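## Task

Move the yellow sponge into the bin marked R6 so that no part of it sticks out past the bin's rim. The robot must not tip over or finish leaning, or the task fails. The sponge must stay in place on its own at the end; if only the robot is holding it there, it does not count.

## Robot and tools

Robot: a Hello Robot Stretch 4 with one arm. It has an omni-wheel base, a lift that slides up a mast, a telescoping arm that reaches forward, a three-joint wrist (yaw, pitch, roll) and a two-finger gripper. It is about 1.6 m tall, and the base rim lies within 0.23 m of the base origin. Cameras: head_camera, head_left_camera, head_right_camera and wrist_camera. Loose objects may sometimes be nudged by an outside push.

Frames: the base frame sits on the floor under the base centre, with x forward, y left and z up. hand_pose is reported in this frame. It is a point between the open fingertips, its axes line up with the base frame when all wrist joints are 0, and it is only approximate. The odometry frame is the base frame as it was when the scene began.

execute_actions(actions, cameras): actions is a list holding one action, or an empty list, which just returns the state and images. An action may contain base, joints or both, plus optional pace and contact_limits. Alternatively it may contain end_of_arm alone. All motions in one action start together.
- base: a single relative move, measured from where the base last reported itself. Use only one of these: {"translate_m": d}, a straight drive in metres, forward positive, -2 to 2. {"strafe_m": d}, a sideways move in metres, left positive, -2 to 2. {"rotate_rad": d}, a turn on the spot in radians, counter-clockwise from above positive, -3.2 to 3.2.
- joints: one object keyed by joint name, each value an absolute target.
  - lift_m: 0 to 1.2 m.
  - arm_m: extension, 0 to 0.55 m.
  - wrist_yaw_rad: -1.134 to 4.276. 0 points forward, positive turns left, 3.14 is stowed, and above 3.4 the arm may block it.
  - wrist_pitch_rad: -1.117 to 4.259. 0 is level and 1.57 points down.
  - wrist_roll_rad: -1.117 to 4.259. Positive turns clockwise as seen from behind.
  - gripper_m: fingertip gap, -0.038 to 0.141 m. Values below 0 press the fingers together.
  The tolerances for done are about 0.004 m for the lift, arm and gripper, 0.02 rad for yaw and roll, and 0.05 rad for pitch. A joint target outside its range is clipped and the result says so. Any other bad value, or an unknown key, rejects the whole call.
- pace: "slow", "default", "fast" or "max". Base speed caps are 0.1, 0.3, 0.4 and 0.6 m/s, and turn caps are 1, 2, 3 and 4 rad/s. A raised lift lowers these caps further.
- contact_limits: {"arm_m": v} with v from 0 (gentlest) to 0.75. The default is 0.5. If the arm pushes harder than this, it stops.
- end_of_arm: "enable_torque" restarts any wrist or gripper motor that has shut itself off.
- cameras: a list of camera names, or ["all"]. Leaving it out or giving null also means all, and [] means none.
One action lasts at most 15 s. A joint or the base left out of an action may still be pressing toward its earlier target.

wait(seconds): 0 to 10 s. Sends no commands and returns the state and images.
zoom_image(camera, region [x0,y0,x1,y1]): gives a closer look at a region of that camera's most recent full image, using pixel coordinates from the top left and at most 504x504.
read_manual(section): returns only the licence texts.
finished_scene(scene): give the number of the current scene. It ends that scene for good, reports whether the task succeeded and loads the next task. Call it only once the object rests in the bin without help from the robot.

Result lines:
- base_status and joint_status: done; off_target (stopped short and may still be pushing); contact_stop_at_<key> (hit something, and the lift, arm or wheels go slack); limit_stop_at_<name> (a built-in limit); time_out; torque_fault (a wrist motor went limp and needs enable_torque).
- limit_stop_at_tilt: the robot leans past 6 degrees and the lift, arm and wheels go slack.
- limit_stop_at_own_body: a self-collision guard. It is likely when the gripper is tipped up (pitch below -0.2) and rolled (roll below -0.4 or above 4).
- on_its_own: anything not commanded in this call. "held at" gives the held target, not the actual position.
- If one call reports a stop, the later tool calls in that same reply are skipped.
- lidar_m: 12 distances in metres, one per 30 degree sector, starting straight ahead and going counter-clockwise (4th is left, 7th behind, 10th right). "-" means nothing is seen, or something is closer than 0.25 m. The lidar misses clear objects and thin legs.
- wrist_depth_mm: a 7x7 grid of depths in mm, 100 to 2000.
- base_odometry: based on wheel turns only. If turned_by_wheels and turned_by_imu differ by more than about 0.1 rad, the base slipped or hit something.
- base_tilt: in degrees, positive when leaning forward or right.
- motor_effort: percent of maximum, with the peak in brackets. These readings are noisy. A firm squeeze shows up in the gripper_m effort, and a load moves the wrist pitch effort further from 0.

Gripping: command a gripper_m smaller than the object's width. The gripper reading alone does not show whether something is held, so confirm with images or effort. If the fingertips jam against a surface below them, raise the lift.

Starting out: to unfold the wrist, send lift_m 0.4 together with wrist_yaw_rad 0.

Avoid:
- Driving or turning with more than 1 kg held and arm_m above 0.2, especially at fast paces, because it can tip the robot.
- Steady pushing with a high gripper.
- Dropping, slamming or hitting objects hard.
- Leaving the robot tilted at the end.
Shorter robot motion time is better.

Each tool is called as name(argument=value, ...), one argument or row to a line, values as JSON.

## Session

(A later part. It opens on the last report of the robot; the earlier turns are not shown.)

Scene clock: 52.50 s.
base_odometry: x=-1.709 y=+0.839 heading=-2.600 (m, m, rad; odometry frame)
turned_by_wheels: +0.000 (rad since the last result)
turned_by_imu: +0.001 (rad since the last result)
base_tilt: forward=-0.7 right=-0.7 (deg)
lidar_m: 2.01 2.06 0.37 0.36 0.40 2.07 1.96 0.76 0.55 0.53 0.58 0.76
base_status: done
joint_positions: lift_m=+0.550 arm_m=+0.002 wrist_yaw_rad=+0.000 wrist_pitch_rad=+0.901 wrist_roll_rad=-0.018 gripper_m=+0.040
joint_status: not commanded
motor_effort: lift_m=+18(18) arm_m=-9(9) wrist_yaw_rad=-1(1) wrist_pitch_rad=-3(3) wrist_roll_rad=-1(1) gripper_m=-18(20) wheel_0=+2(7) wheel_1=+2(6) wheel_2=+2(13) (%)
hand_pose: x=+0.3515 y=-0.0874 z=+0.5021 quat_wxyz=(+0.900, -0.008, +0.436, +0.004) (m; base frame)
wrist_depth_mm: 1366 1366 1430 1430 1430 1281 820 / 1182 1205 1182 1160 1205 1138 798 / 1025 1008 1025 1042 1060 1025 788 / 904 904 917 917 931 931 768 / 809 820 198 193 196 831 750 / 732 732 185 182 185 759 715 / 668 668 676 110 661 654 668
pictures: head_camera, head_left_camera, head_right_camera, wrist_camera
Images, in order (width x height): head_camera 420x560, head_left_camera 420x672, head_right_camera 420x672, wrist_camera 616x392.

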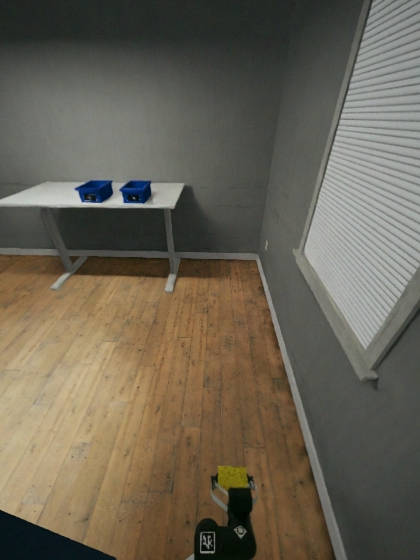

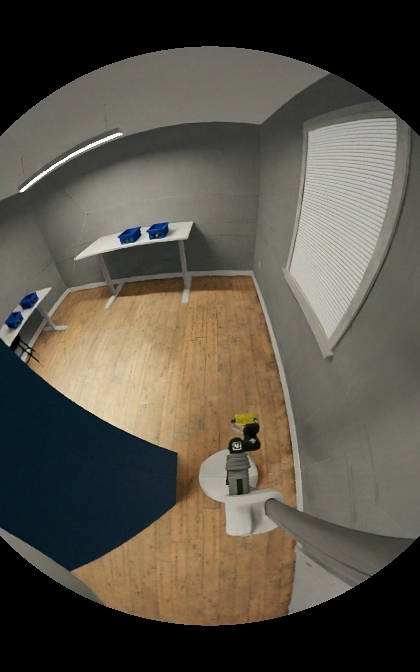

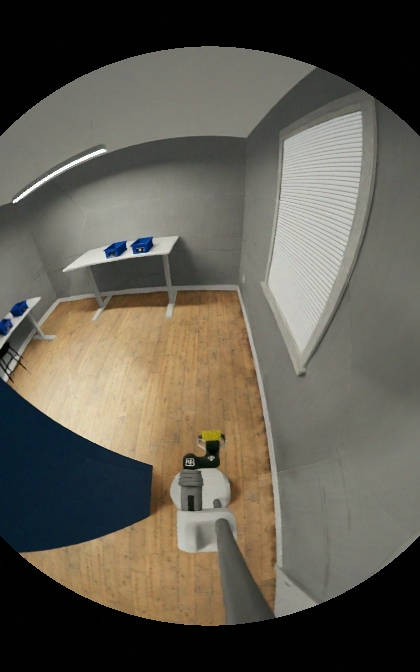

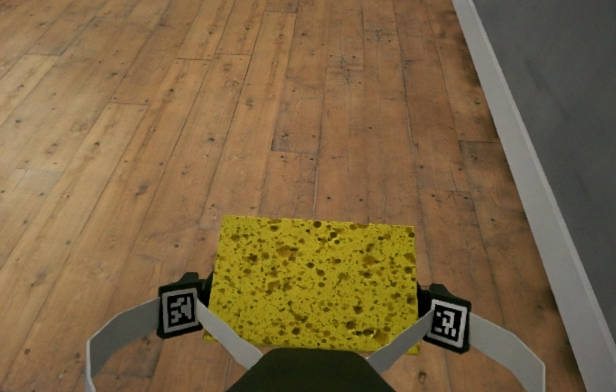

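zoom_image(
  camera="head_camera",
  region=[65,170,165,215],
)

execute_actions(
  actions=[
    {"base":{"translate_m":0.7},"pace":"fast"},
  ],
  cameras=[],
)

execute_actions(
  actions=[
    {"base":{"strafe_m":0.85},"pace":"fast"},
  ],
  cameras=["head_camera","head_left_camera"],
)

zoom_image(
  camera="head_camera",
  region=[110,190,310,280],
)

zoom_image(
  camera="head_left_camera",
  region=[0,230,200,480],
)

Region (65, 170, 165, 215) of head_camera's 420x560 image, scaled by 5.040, with more detail than that image has; it fills the top 227 rows of this view, and the rest is white.

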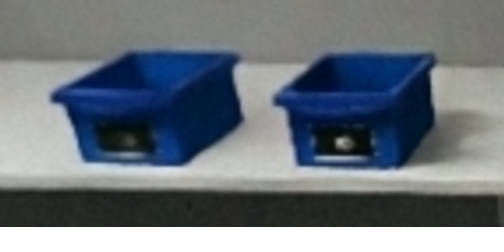

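Scene clock: 57.07 s.
base_odometry: x=-2.308 y=+0.478 heading=-2.599 (m, m, rad; odometry frame)
turned_by_wheels: +0.000 (rad since the last result)
turned_by_imu: +0.001 (rad since the last result)
base_tilt: forward=-0.7 right=-0.5 (deg)
lidar_m: 1.30 1.34 1.86 1.84 0.70 0.62 1.98 0.80 0.58 0.52 0.56 0.80
base_status: done
joint_positions: lift_m=+0.550 arm_m=+0.002 wrist_yaw_rad=+0.000 wrist_pitch_rad=+0.901 wrist_roll_rad=-0.018 gripper_m=+0.040
joint_status: not commanded
motor_effort: lift_m=+18(18) arm_m=-9(9) wrist_yaw_rad=-2(1) wrist_pitch_rad=-4(3) wrist_roll_rad=-2(2) gripper_m=-19(19) wheel_0=+1(8) wheel_1=+1(5) wheel_2=+2(12) (%)
hand_pose: x=+0.3515 y=-0.0874 z=+0.5021 quat_wxyz=(+0.900, -0.008, +0.436, +0.004) (m; base frame)
wrist_depth_mm: 1397 1397 1397 1397 1430 1281 854 / 1160 1182 1205 1205 1205 1160 842 / 1025 1042 1042 1060 1042 1025 842 / 904 904 917 917 931 931 798 / 820 809 198 194 196 831 778 / 732 723 184 183 185 741 741 / 683 661 668 110 661 661 683
pictures: none
No camera images: the call's "cameras" was empty. Leave "cameras" out to get every camera's image.

Scene clock: 60.33 s.
base_odometry: x=-1.869 y=-0.250 heading=-2.599 (m, m, rad; odometry frame)
turned_by_wheels: +0.000 (rad since the last result)
turned_by_imu: -0.002 (rad since the last result)
base_tilt: forward=-0.8 right=-0.6 (deg)
lidar_m: 1.28 1.34 1.55 1.51 0.66 0.47 0.46 0.50 1.48 1.36 1.46 1.34
base_status: done
joint_positions: lift_m=+0.550 arm_m=+0.002 wrist_yaw_rad=+0.000 wrist_pitch_rad=+0.901 wrist_roll_rad=-0.018 gripper_m=+0.040
joint_status: not commanded
motor_effort: lift_m=+18(18) arm_m=-9(9) wrist_yaw_rad=-1(0) wrist_pitch_rad=-3(3) wrist_roll_rad=-2(1) gripper_m=-19(18) wheel_0=+2(12) wheel_1=-1(12) wheel_2=+0(0) (%)
hand_pose: x=+0.3515 y=-0.0874 z=+0.5021 quat_wxyz=(+0.900, -0.008, +0.436, +0.004) (m; base frame)
wrist_depth_mm: 1366 1430 1397 1397 1430 1397 1430 / 1138 1182 1160 1205 1255 1182 1229 / 1008 1042 1025 1025 1042 1060 1042 / 904 931 931 904 931 931 931 / 798 820 197 193 196 831 831 / 732 723 185 183 185 741 750 / 668 661 661 110 661 654 691
pictures: head_camera, head_left_camera
Images, in order (width x height): head_camera 420x560, head_left_camera 420x672.

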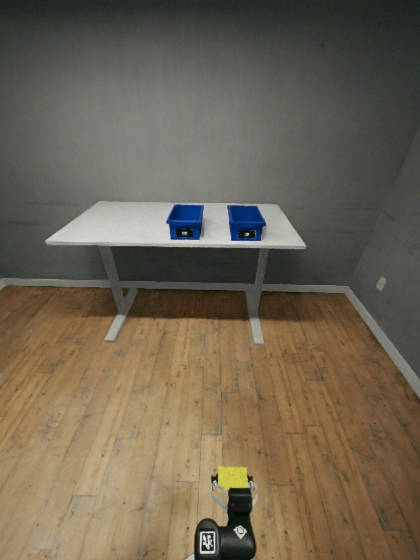

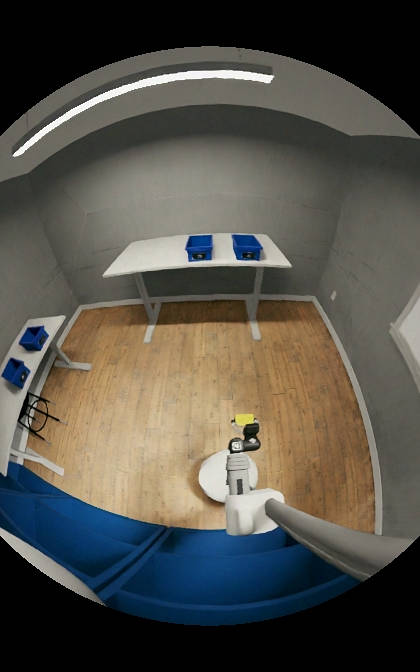

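Region (110, 190, 310, 280) of head_camera's 420x560 image, scaled by 2.520, with more detail than that image has; it fills the top 227 rows of this view, and the rest is white.

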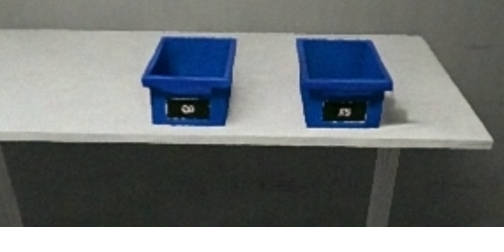

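Region (0, 230, 200, 480) of head_left_camera's 420x672 image, scaled by 2.016, with more detail than that image has; it fills the left 403 columns of this view, and the rest is white.

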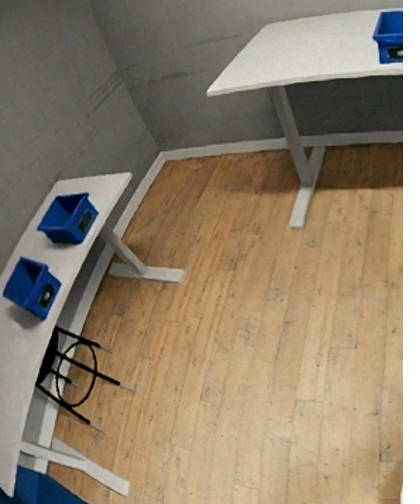

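execute_actions(
  actions=[
    {"base":{"translate_m":0.72},"joints":{"lift_m":1.2,"wrist_pitch_rad":0.8},"pace":"fast"},
  ],
  cameras=["wrist_camera","head_left_camera"],
)

Scene clock: 64.23 s.
base_odometry: x=-2.486 y=-0.622 heading=-2.599 (m, m, rad; odometry frame)
turned_by_wheels: +0.000 (rad since the last result)
turned_by_imu: +0.001 (rad since the last result)
base_tilt: forward=-0.8 right=-0.6 (deg)
lidar_m: 0.57 0.61 0.86 1.48 1.57 1.26 1.20 1.28 1.43 1.39 0.79 0.61
base_status: done
joint_positions: lift_m=+1.199 arm_m=+0.002 wrist_yaw_rad=+0.000 wrist_pitch_rad=+0.802 wrist_roll_rad=-0.018 gripper_m=+0.040
joint_status: all done
joint sent to its limit — the command would take lift_m past its upper limit, so that joint was sent only as far as its limit.
motor_effort: lift_m=+23(25) arm_m=-9(9) wrist_yaw_rad=-1(2) wrist_pitch_rad=-4(7) wrist_roll_rad=-2(1) gripper_m=-18(21) wheel_0=+1(7) wheel_1=+1(7) wheel_2=+1(12) (%)
hand_pose: x=+0.3731 y=-0.0874 z=+1.1695 quat_wxyz=(+0.921, -0.008, +0.390, +0.003) (m; base frame)
wrist_depth_mm: 1008 1008 1025 1025 1060 1025 1042 / 798 668 707 820 699 809 1160 / 647 500 634 683 683 609 715 / 574 554 559 585 525 549 597 / 1366 1618 198 194 196 554 539 / 1464 1499 185 182 185 1537 1537 / 1308 1336 1366 110 1281 1336 1366
pictures: head_left_camera, wrist_camera
Images, in order (width x height): head_left_camera 420x672, wrist_camera 616x392.

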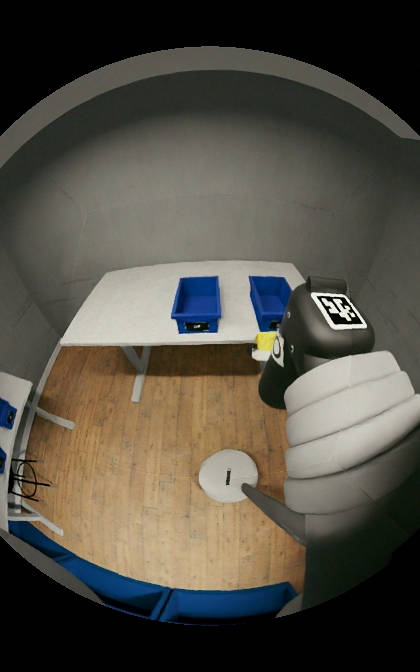

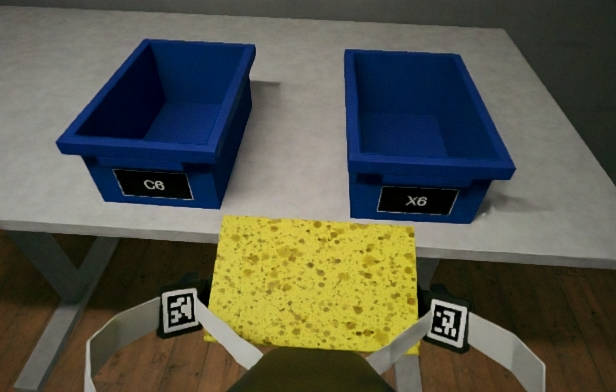

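execute_actions(
  actions=[
    {"base":{"translate_m":-0.15},"joints":{"lift_m":1.1},"pace":"fast"},
  ],
  cameras=[],
)

execute_actions(
  actions=[
    {"base":{"rotate_rad":1.572},"pace":"fast"},
  ],
  cameras=[],
)

execute_actions(
  actions=[
    {"base":{"translate_m":0.8},"pace":"fast"},
  ],
)

Scene clock: 67.23 s.
base_odometry: x=-2.357 y=-0.545 heading=-2.599 (m, m, rad; odometry frame)
turned_by_wheels: +0.000 (rad since the last result)
turned_by_imu: +0.000 (rad since the last result)
base_tilt: forward=-0.7 right=-0.6 (deg)
lidar_m: 0.70 0.75 1.08 1.49 1.45 1.08 1.05 1.10 1.43 1.39 1.50 0.74
base_status: done
joint_positions: lift_m=+1.100 arm_m=+0.002 wrist_yaw_rad=+0.000 wrist_pitch_rad=+0.802 wrist_roll_rad=-0.018 gripper_m=+0.040
joint_status: all done
motor_effort: lift_m=+17(21) arm_m=-9(9) wrist_yaw_rad=-1(1) wrist_pitch_rad=-4(4) wrist_roll_rad=-1(0) gripper_m=-19(21) wheel_0=-2(8) wheel_1=-1(8) wheel_2=-1(10) (%)
hand_pose: x=+0.3731 y=-0.0874 z=+1.0712 quat_wxyz=(+0.921, -0.008, +0.390, +0.003) (m; base frame)
wrist_depth_mm: 759 535 554 788 517 580 1160 / 621 597 585 640 564 597 647 / 1618 1661 1618 1576 1576 976 574 / 1661 1863 1808 1756 1708 1756 1661 / 1499 1576 198 194 196 1618 1618 / 1336 1336 185 183 185 1430 1464 / 1255 1255 1229 110 1229 1229 1255
pictures: none
No camera images: the call's "cameras" was empty. Leave "cameras" out to get every camera's image.

Scene clock: 69.73 s.
base_odometry: x=-2.357 y=-0.545 heading=-1.028 (m, m, rad; odometry frame)
turned_by_wheels: +1.571 (rad since the last result)
turned_by_imu: +1.572 (rad since the last result)
base_tilt: forward=-0.7 right=-0.7 (deg)
lidar_m: 1.46 1.44 1.07 1.03 1.10 1.46 1.41 1.52 0.74 0.71 0.75 1.04
base_status: done
joint_positions: lift_m=+1.100 arm_m=+0.002 wrist_yaw_rad=+0.000 wrist_pitch_rad=+0.802 wrist_roll_rad=-0.018 gripper_m=+0.040
joint_status: not commanded
motor_effort: lift_m=+17(17) arm_m=-9(9) wrist_yaw_rad=-1(0) wrist_pitch_rad=-4(4) wrist_roll_rad=-1(1) gripper_m=-20(19) wheel_0=-2(7) wheel_1=-3(8) wheel_2=-2(7) (%)
hand_pose: x=+0.3731 y=-0.0874 z=+1.0712 quat_wxyz=(+0.921, -0.008, +0.390, +0.003) (m; base frame)
wrist_depth_mm: 1661 1366 1336 1281 1255 1921 1921 / - - - - - - - / 1808 1983 - - - - - / 1661 1708 1808 1756 1863 1863 1863 / 1537 1576 198 195 196 1576 1661 / 1366 1336 185 183 185 1397 1430 / 1255 1229 1229 110 1205 1229 1255
pictures: none
No camera images: the call's "cameras" was empty. Leave "cameras" out to get every camera's image.

Scene clock: 73.63 s.
base_odometry: x=-1.944 y=-1.230 heading=-1.027 (m, m, rad; odometry frame)
turned_by_wheels: +0.000 (rad since the last result)
turned_by_imu: +0.001 (rad since the last result)
base_tilt: forward=-0.8 right=-0.6 (deg)
lidar_m: 0.67 0.73 1.03 1.00 1.06 1.54 2.25 1.04 0.76 0.73 1.58 0.67
base_status: done
joint_positions: lift_m=+1.100 arm_m=+0.002 wrist_yaw_rad=+0.000 wrist_pitch_rad=+0.802 wrist_roll_rad=-0.018 gripper_m=+0.040
joint_status: not commanded
motor_effort: lift_m=+17(17) arm_m=-8(9) wrist_yaw_rad=-2(1) wrist_pitch_rad=-4(4) wrist_roll_rad=+0(1) gripper_m=-19(19) wheel_0=+2(9) wheel_1=+2(7) wheel_2=+1(9) (%)
hand_pose: x=+0.3731 y=-0.0874 z=+1.0712 quat_wxyz=(+0.921, -0.008, +0.390, +0.003) (m; base frame)
wrist_depth_mm: 1281 1281 1205 1205 1229 1229 1229 / 1042 1060 878 1078 1098 1118 1336 / 891 842 866 891 866 904 1499 / 768 732 715 768 676 759 1618 / 1499 1537 198 194 196 723 741 / 1336 1366 184 183 185 1464 1397 / 1255 1255 1229 110 1205 1255 1255
pictures: head_camera, head_left_camera, head_right_camera, wrist_camera
Images, in order (width x height): head_camera 420x560, head_left_camera 420x672, head_right_camera 420x672, wrist_camera 616x392.

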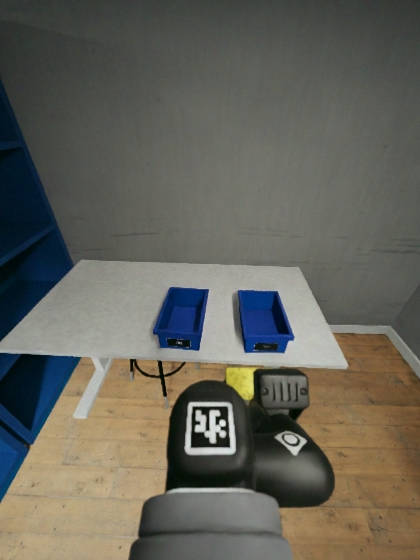

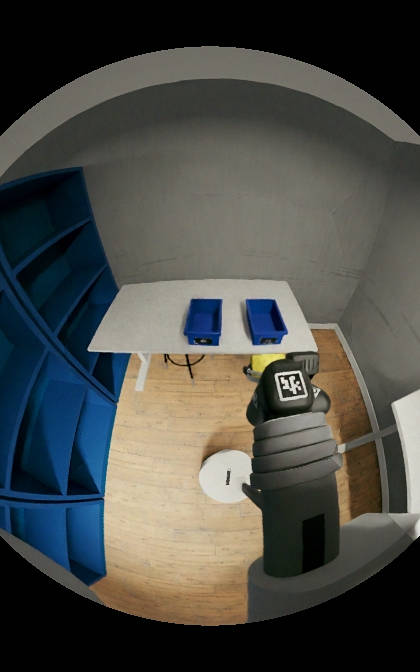

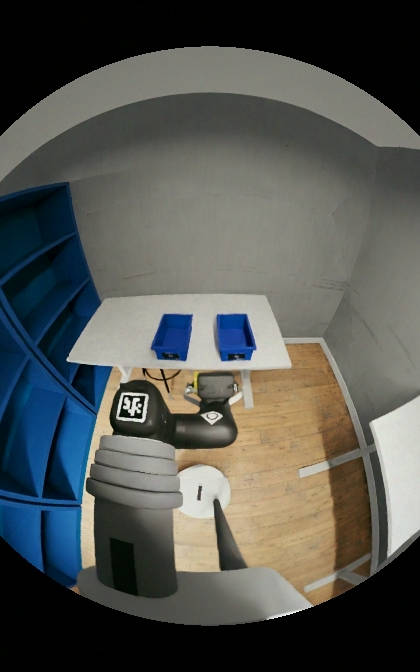

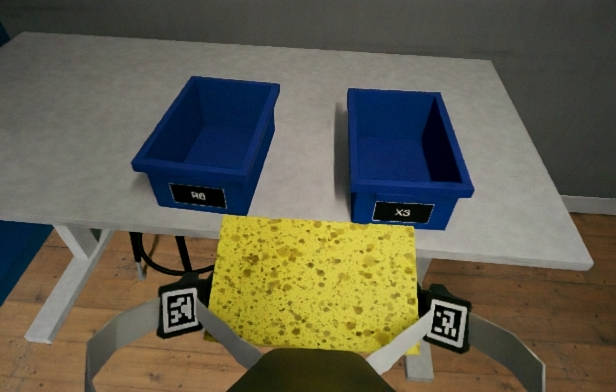

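execute_actions(
  actions=[
    {"base":{"strafe_m":0.19},"joints":{"wrist_pitch_rad":1.25,"arm_m":0.3},"pace":"fast"},
  ],
  cameras=[],
)

execute_actions(
  actions=[
    {"base":{"translate_m":0.2},"joints":{"arm_m":0.38,"lift_m":0.98},"pace":"fast"},
  ],
)

Scene clock: 77.00 s.
base_odometry: x=-1.781 y=-1.131 heading=-1.027 (m, m, rad; odometry frame)
turned_by_wheels: +0.000 (rad since the last result)
turned_by_imu: +0.000 (rad since the last result)
base_tilt: forward=-0.7 right=-0.6 (deg)
lidar_m: 0.68 0.71 0.85 0.82 0.88 1.23 2.24 1.31 0.96 0.92 0.93 0.69
base_status: done
joint_positions: lift_m=+1.100 arm_m=+0.298 wrist_yaw_rad=+0.000 wrist_pitch_rad=+1.251 wrist_roll_rad=-0.018 gripper_m=+0.040
joint_status: all done
motor_effort: lift_m=+17(17) arm_m=+9(9) wrist_yaw_rad=-1(0) wrist_pitch_rad=-1(3) wrist_roll_rad=-1(1) gripper_m=-19(19) wheel_0=+2(11) wheel_1=-1(10) wheel_2=+1(2) (%)
hand_pose: x=+0.5602 y=-0.0874 z=+1.0046 quat_wxyz=(+0.811, -0.007, +0.585, +0.005) (m; base frame)
wrist_depth_mm: 640 640 627 621 615 634 585 / 615 603 591 603 597 591 603 / 574 574 559 517 569 574 569 / 1229 559 554 544 549 539 521 / 1255 1255 198 193 196 1255 1281 / 1205 1205 185 182 185 1229 1205 / 1160 1118 1138 110 1160 1118 1118
pictures: none
No camera images: the call's "cameras" was empty. Leave "cameras" out to get every camera's image.

Scene clock: 79.00 s.
base_odometry: x=-1.678 y=-1.302 heading=-1.027 (m, m, rad; odometry frame)
turned_by_wheels: +0.000 (rad since the last result)
turned_by_imu: +0.000 (rad since the last result)
base_tilt: forward=-0.7 right=-0.6 (deg)
lidar_m: 0.48 0.51 0.76 0.80 0.87 1.24 2.44 1.33 0.97 0.93 0.66 0.50
base_status: done
joint_positions: lift_m=+0.980 arm_m=+0.378 wrist_yaw_rad=+0.000 wrist_pitch_rad=+1.251 wrist_roll_rad=-0.018 gripper_m=+0.040
joint_status: all done
motor_effort: lift_m=+17(18) arm_m=+8(10) wrist_yaw_rad=-1(1) wrist_pitch_rad=-2(2) wrist_roll_rad=+0(0) gripper_m=-18(20) wheel_0=+2(8) wheel_1=+2(8) wheel_2=-1(9) (%)
hand_pose: x=+0.6401 y=-0.0874 z=+0.8846 quat_wxyz=(+0.811, -0.007, +0.585, +0.005) (m; base frame)
wrist_depth_mm: 488 492 488 492 492 488 488 / 462 462 351 336 336 466 462 / 439 439 379 418 370 439 439 / 415 421 338 415 404 415 407 / 399 399 198 193 195 399 394 / 379 270 185 182 185 382 377 / 362 258 336 110 249 362 364
pictures: head_camera, head_left_camera, head_right_camera, wrist_camera
Images, in order (width x height): head_camera 420x560, head_left_camera 420x672, head_right_camera 420x672, wrist_camera 616x392.

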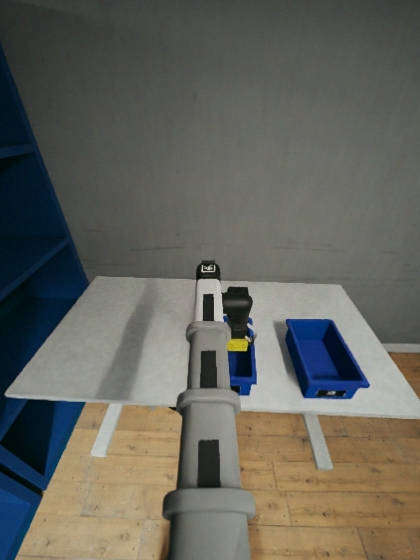

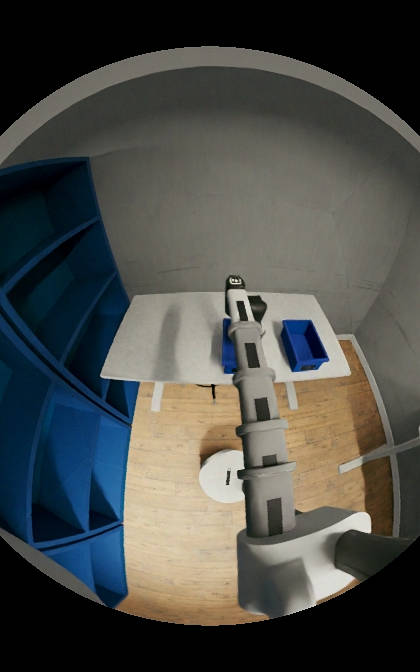

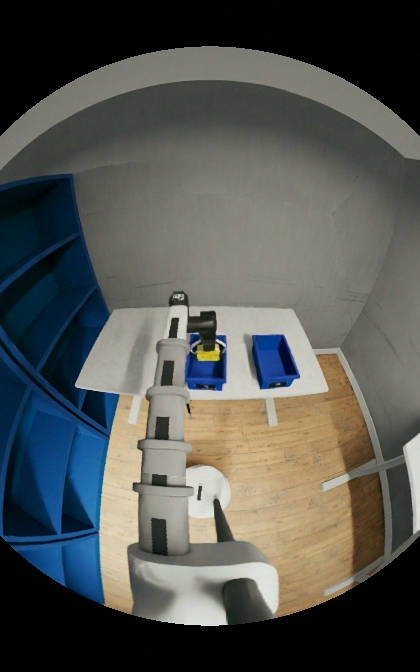

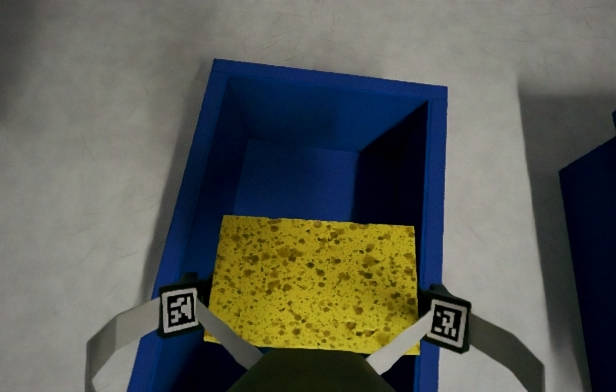

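execute_actions(
  actions=[
    {"base":{"strafe_m":0.005},"joints":{"arm_m":0.49,"lift_m":1.0,"wrist_pitch_rad":1.57,"wrist_roll_rad":1.69}},
  ],
  cameras=["wrist_camera","head_right_camera"],
)

execute_actions(
  actions=[
    {"joints":{"lift_m":0.93}},
  ],
  cameras=["wrist_camera","head_right_camera"],
)

Scene clock: 84.57 s.
base_odometry: x=-1.673 y=-1.300 heading=-1.027 (m, m, rad; odometry frame)
turned_by_wheels: +0.000 (rad since the last result)
turned_by_imu: +0.000 (rad since the last result)
base_tilt: forward=-0.8 right=-0.6 (deg)
lidar_m: 0.48 0.51 0.75 0.80 0.87 1.24 2.42 1.33 0.97 0.93 0.68 0.49
base_status: done
joint_positions: lift_m=+1.000 arm_m=+0.488 wrist_yaw_rad=+0.000 wrist_pitch_rad=+1.570 wrist_roll_rad=+1.690 gripper_m=+0.040
joint_status: all done
motor_effort: lift_m=+24(24) arm_m=+9(9) wrist_yaw_rad=-1(0) wrist_pitch_rad=+1(4) wrist_roll_rad=+0(6) gripper_m=-21(19) wheel_0=+0(9) wheel_1=-3(8) wheel_2=+0(2) (%)
hand_pose: x=+0.6596 y=-0.0874 z=+0.8894 quat_wxyz=(+0.470, +0.529, +0.469, -0.529) (m; base frame)
wrist_depth_mm: 399 399 399 397 397 1138 1138 / 399 397 399 397 394 1138 1138 / 397 402 399 394 399 1138 1138 / 397 324 394 394 392 307 904 / 397 325 198 193 196 309 904 / 397 274 185 183 185 274 931 / 397 303 312 110 296 274 1098
pictures: head_right_camera, wrist_camera
Images, in order (width x height): head_right_camera 420x672, wrist_camera 616x392.

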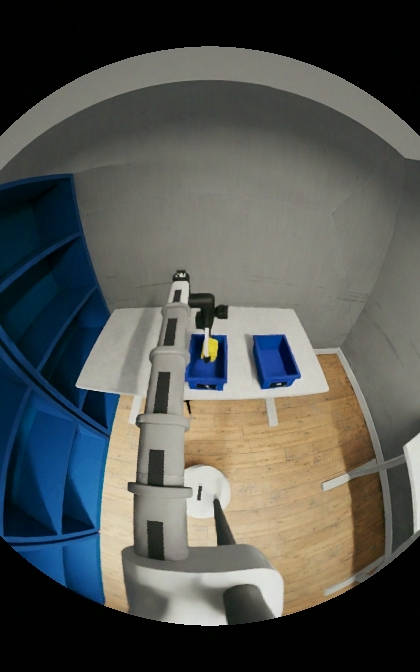

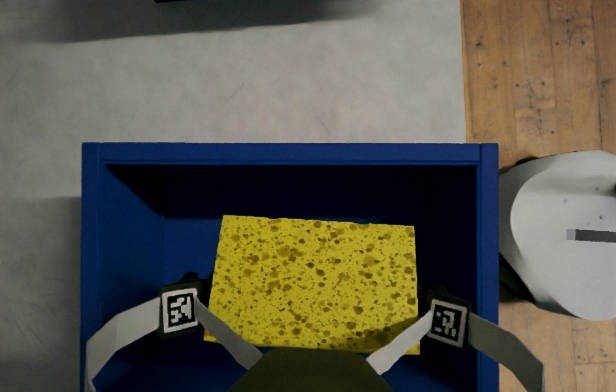

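Scene clock: 85.83 s.
base_odometry: x=-1.673 y=-1.300 heading=-1.027 (m, m, rad; odometry frame)
turned_by_wheels: +0.000 (rad since the last result)
turned_by_imu: +0.000 (rad since the last result)
base_tilt: forward=-0.7 right=-0.7 (deg)
lidar_m: 0.47 0.53 0.75 0.79 0.86 1.23 2.42 1.33 0.96 0.93 0.65 0.50
base_status: not commanded
joint_positions: lift_m=+0.930 arm_m=+0.488 wrist_yaw_rad=+0.000 wrist_pitch_rad=+1.570 wrist_roll_rad=+1.690 gripper_m=+0.040
joint_status: all done
motor_effort: lift_m=+17(24) arm_m=+9(9) wrist_yaw_rad=-1(1) wrist_pitch_rad=+1(1) wrist_roll_rad=+0(0) gripper_m=-19(21) wheel_0=+0(0) wheel_1=-3(3) wheel_2=+0(0) (%)
hand_pose: x=+0.6596 y=-0.0874 z=+0.8200 quat_wxyz=(+0.470, +0.529, +0.469, -0.529) (m; base frame)
wrist_depth_mm: 330 329 329 329 327 327 1060 / 329 329 329 327 327 329 1060 / 207 207 206 208 206 206 831 / 215 324 324 325 324 264 521 / 216 322 198 193 196 265 512 / 214 266 185 183 186 231 512 / 216 300 314 110 296 230 621
pictures: head_right_camera, wrist_camera
Images, in order (width x height): head_right_camera 420x672, wrist_camera 616x392.

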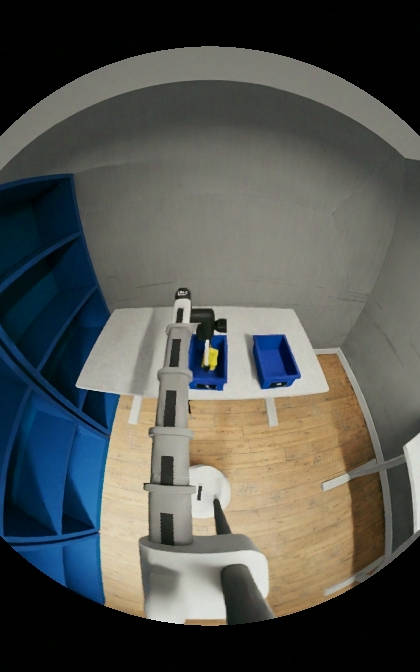

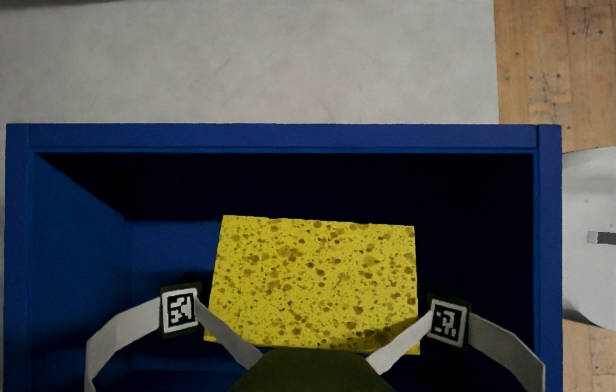

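execute_actions(
  actions=[
    {"joints":{"lift_m":0.862,"arm_m":0.503}},
  ],
  cameras=["wrist_camera"],
)

execute_actions(
  actions=[
    {"joints":{"gripper_m":0.12}},
  ],
  cameras=["wrist_camera"],
)

execute_actions(
  actions=[
    {"joints":{"lift_m":0.99}},
  ],
  cameras=["wrist_camera","head_right_camera"],
)

Scene clock: 88.50 s.
base_odometry: x=-1.673 y=-1.300 heading=-1.027 (m, m, rad; odometry frame)
turned_by_wheels: +0.000 (rad since the last result)
turned_by_imu: +0.000 (rad since the last result)
base_tilt: forward=-0.7 right=-0.6 (deg)
lidar_m: 0.47 0.53 0.77 0.81 0.87 1.23 2.43 1.33 0.95 0.92 0.66 0.50
base_status: not commanded
joint_positions: lift_m=+0.862 arm_m=+0.501 wrist_yaw_rad=+0.000 wrist_pitch_rad=+1.570 wrist_roll_rad=+1.690 gripper_m=+0.040
joint_status: all done
motor_effort: lift_m=+16(16) arm_m=+9(11) wrist_yaw_rad=-1(1) wrist_pitch_rad=+1(1) wrist_roll_rad=+0(0) gripper_m=-20(17) wheel_0=+0(0) wheel_1=-3(3) wheel_2=+0(0) (%)
hand_pose: x=+0.6726 y=-0.0874 z=+0.7520 quat_wxyz=(+0.470, +0.529, +0.469, -0.529) (m; base frame)
wrist_depth_mm: 260 260 262 259 259 259 627 / 139 138 138 138 138 138 257 / 172 171 171 171 169 169 168 / 197 256 255 255 255 255 208 / 196 254 198 193 196 254 210 / 196 243 185 184 185 253 209 / 198 253 253 110 252 252 204
pictures: wrist_camera
Images, in order (width x height): wrist_camera 616x392.

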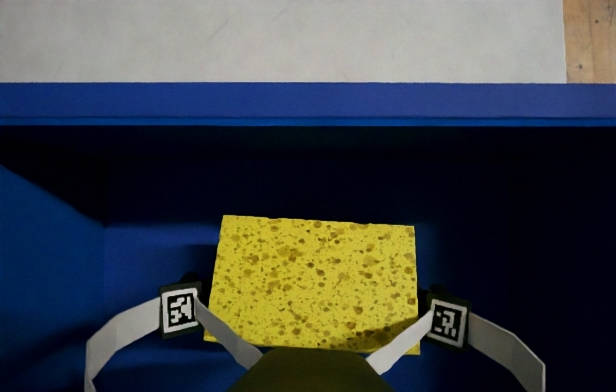

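Scene clock: 90.20 s.
base_odometry: x=-1.673 y=-1.300 heading=-1.027 (m, m, rad; odometry frame)
turned_by_wheels: +0.000 (rad since the last result)
turned_by_imu: +0.000 (rad since the last result)
base_tilt: forward=-0.7 right=-0.6 (deg)
lidar_m: 0.47 0.53 0.76 0.80 0.87 1.22 2.42 1.33 0.97 0.93 0.66 0.50
base_status: not commanded
joint_positions: lift_m=+0.862 arm_m=+0.501 wrist_yaw_rad=+0.000 wrist_pitch_rad=+1.570 wrist_roll_rad=+1.690 gripper_m=+0.120
joint_status: all done
motor_effort: lift_m=+16(16) arm_m=+9(9) wrist_yaw_rad=+0(2) wrist_pitch_rad=+1(1) wrist_roll_rad=+0(0) gripper_m=+0(23) wheel_0=+0(0) wheel_1=-3(3) wheel_2=+0(0) (%)
hand_pose: x=+0.6726 y=-0.0874 z=+0.7520 quat_wxyz=(+0.470, +0.529, +0.469, -0.529) (m; base frame)
wrist_depth_mm: 260 259 258 259 258 258 621 / 139 138 138 138 138 138 258 / 172 171 172 170 170 168 167 / 196 255 255 255 254 254 208 / 197 256 255 211 211 255 209 / 197 254 208 209 210 240 209 / 196 253 254 110 252 255 208
pictures: wrist_camera
Images, in order (width x height): wrist_camera 616x392.

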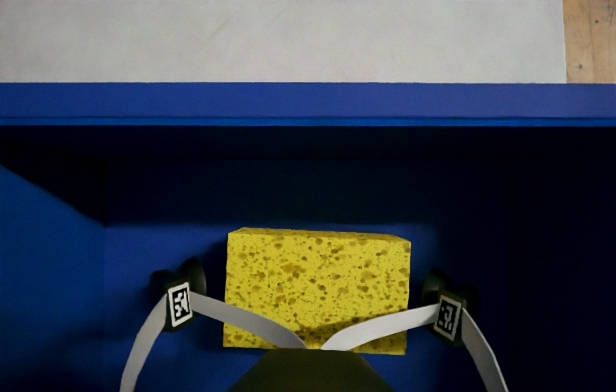

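Scene clock: 91.80 s.
base_odometry: x=-1.673 y=-1.300 heading=-1.027 (m, m, rad; odometry frame)
turned_by_wheels: +0.000 (rad since the last result)
turned_by_imu: +0.000 (rad since the last result)
base_tilt: forward=-0.8 right=-0.6 (deg)
lidar_m: 0.47 0.53 0.76 0.80 0.85 1.20 2.43 1.32 0.97 0.94 0.66 0.50
base_status: not commanded
joint_positions: lift_m=+0.990 arm_m=+0.501 wrist_yaw_rad=+0.000 wrist_pitch_rad=+1.570 wrist_roll_rad=+1.690 gripper_m=+0.120
joint_status: all done
motor_effort: lift_m=+24(25) arm_m=+9(9) wrist_yaw_rad=-1(1) wrist_pitch_rad=+1(1) wrist_roll_rad=+0(1) gripper_m=-2(0) wheel_0=+0(0) wheel_1=-3(3) wheel_2=+0(0) (%)
hand_pose: x=+0.6726 y=-0.0874 z=+0.8794 quat_wxyz=(+0.470, +0.529, +0.469, -0.529) (m; base frame)
wrist_depth_mm: 389 389 389 389 387 1118 1118 / 387 387 387 384 387 1098 1118 / 387 272 272 270 268 267 1118 / 387 294 384 384 379 291 904 / 389 296 382 338 382 291 891 / 384 264 384 379 382 264 904 / 384 274 336 110 334 263 1098
pictures: head_right_camera, wrist_camera
Images, in order (width x height): head_right_camera 420x672, wrist_camera 616x392.

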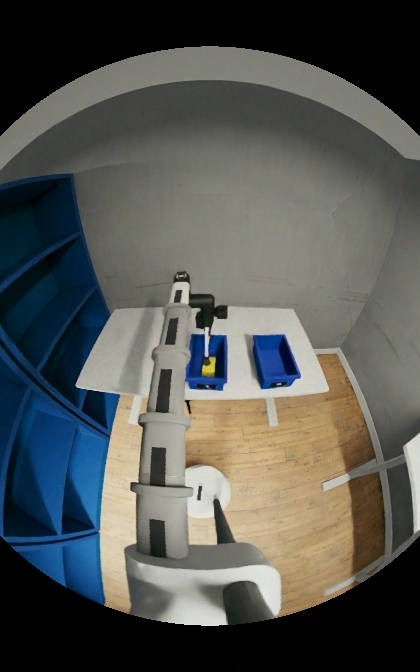

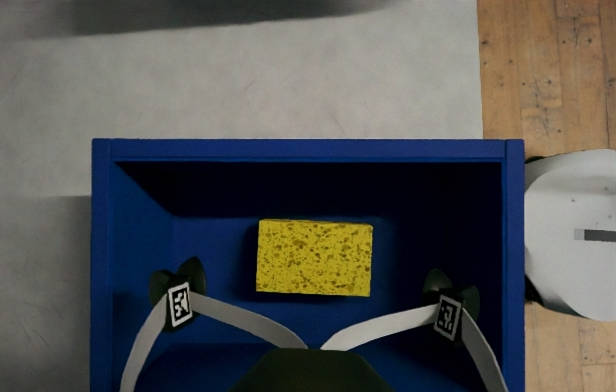

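finished_scene(
  scene=1,
)

The scene is finished: the task was done.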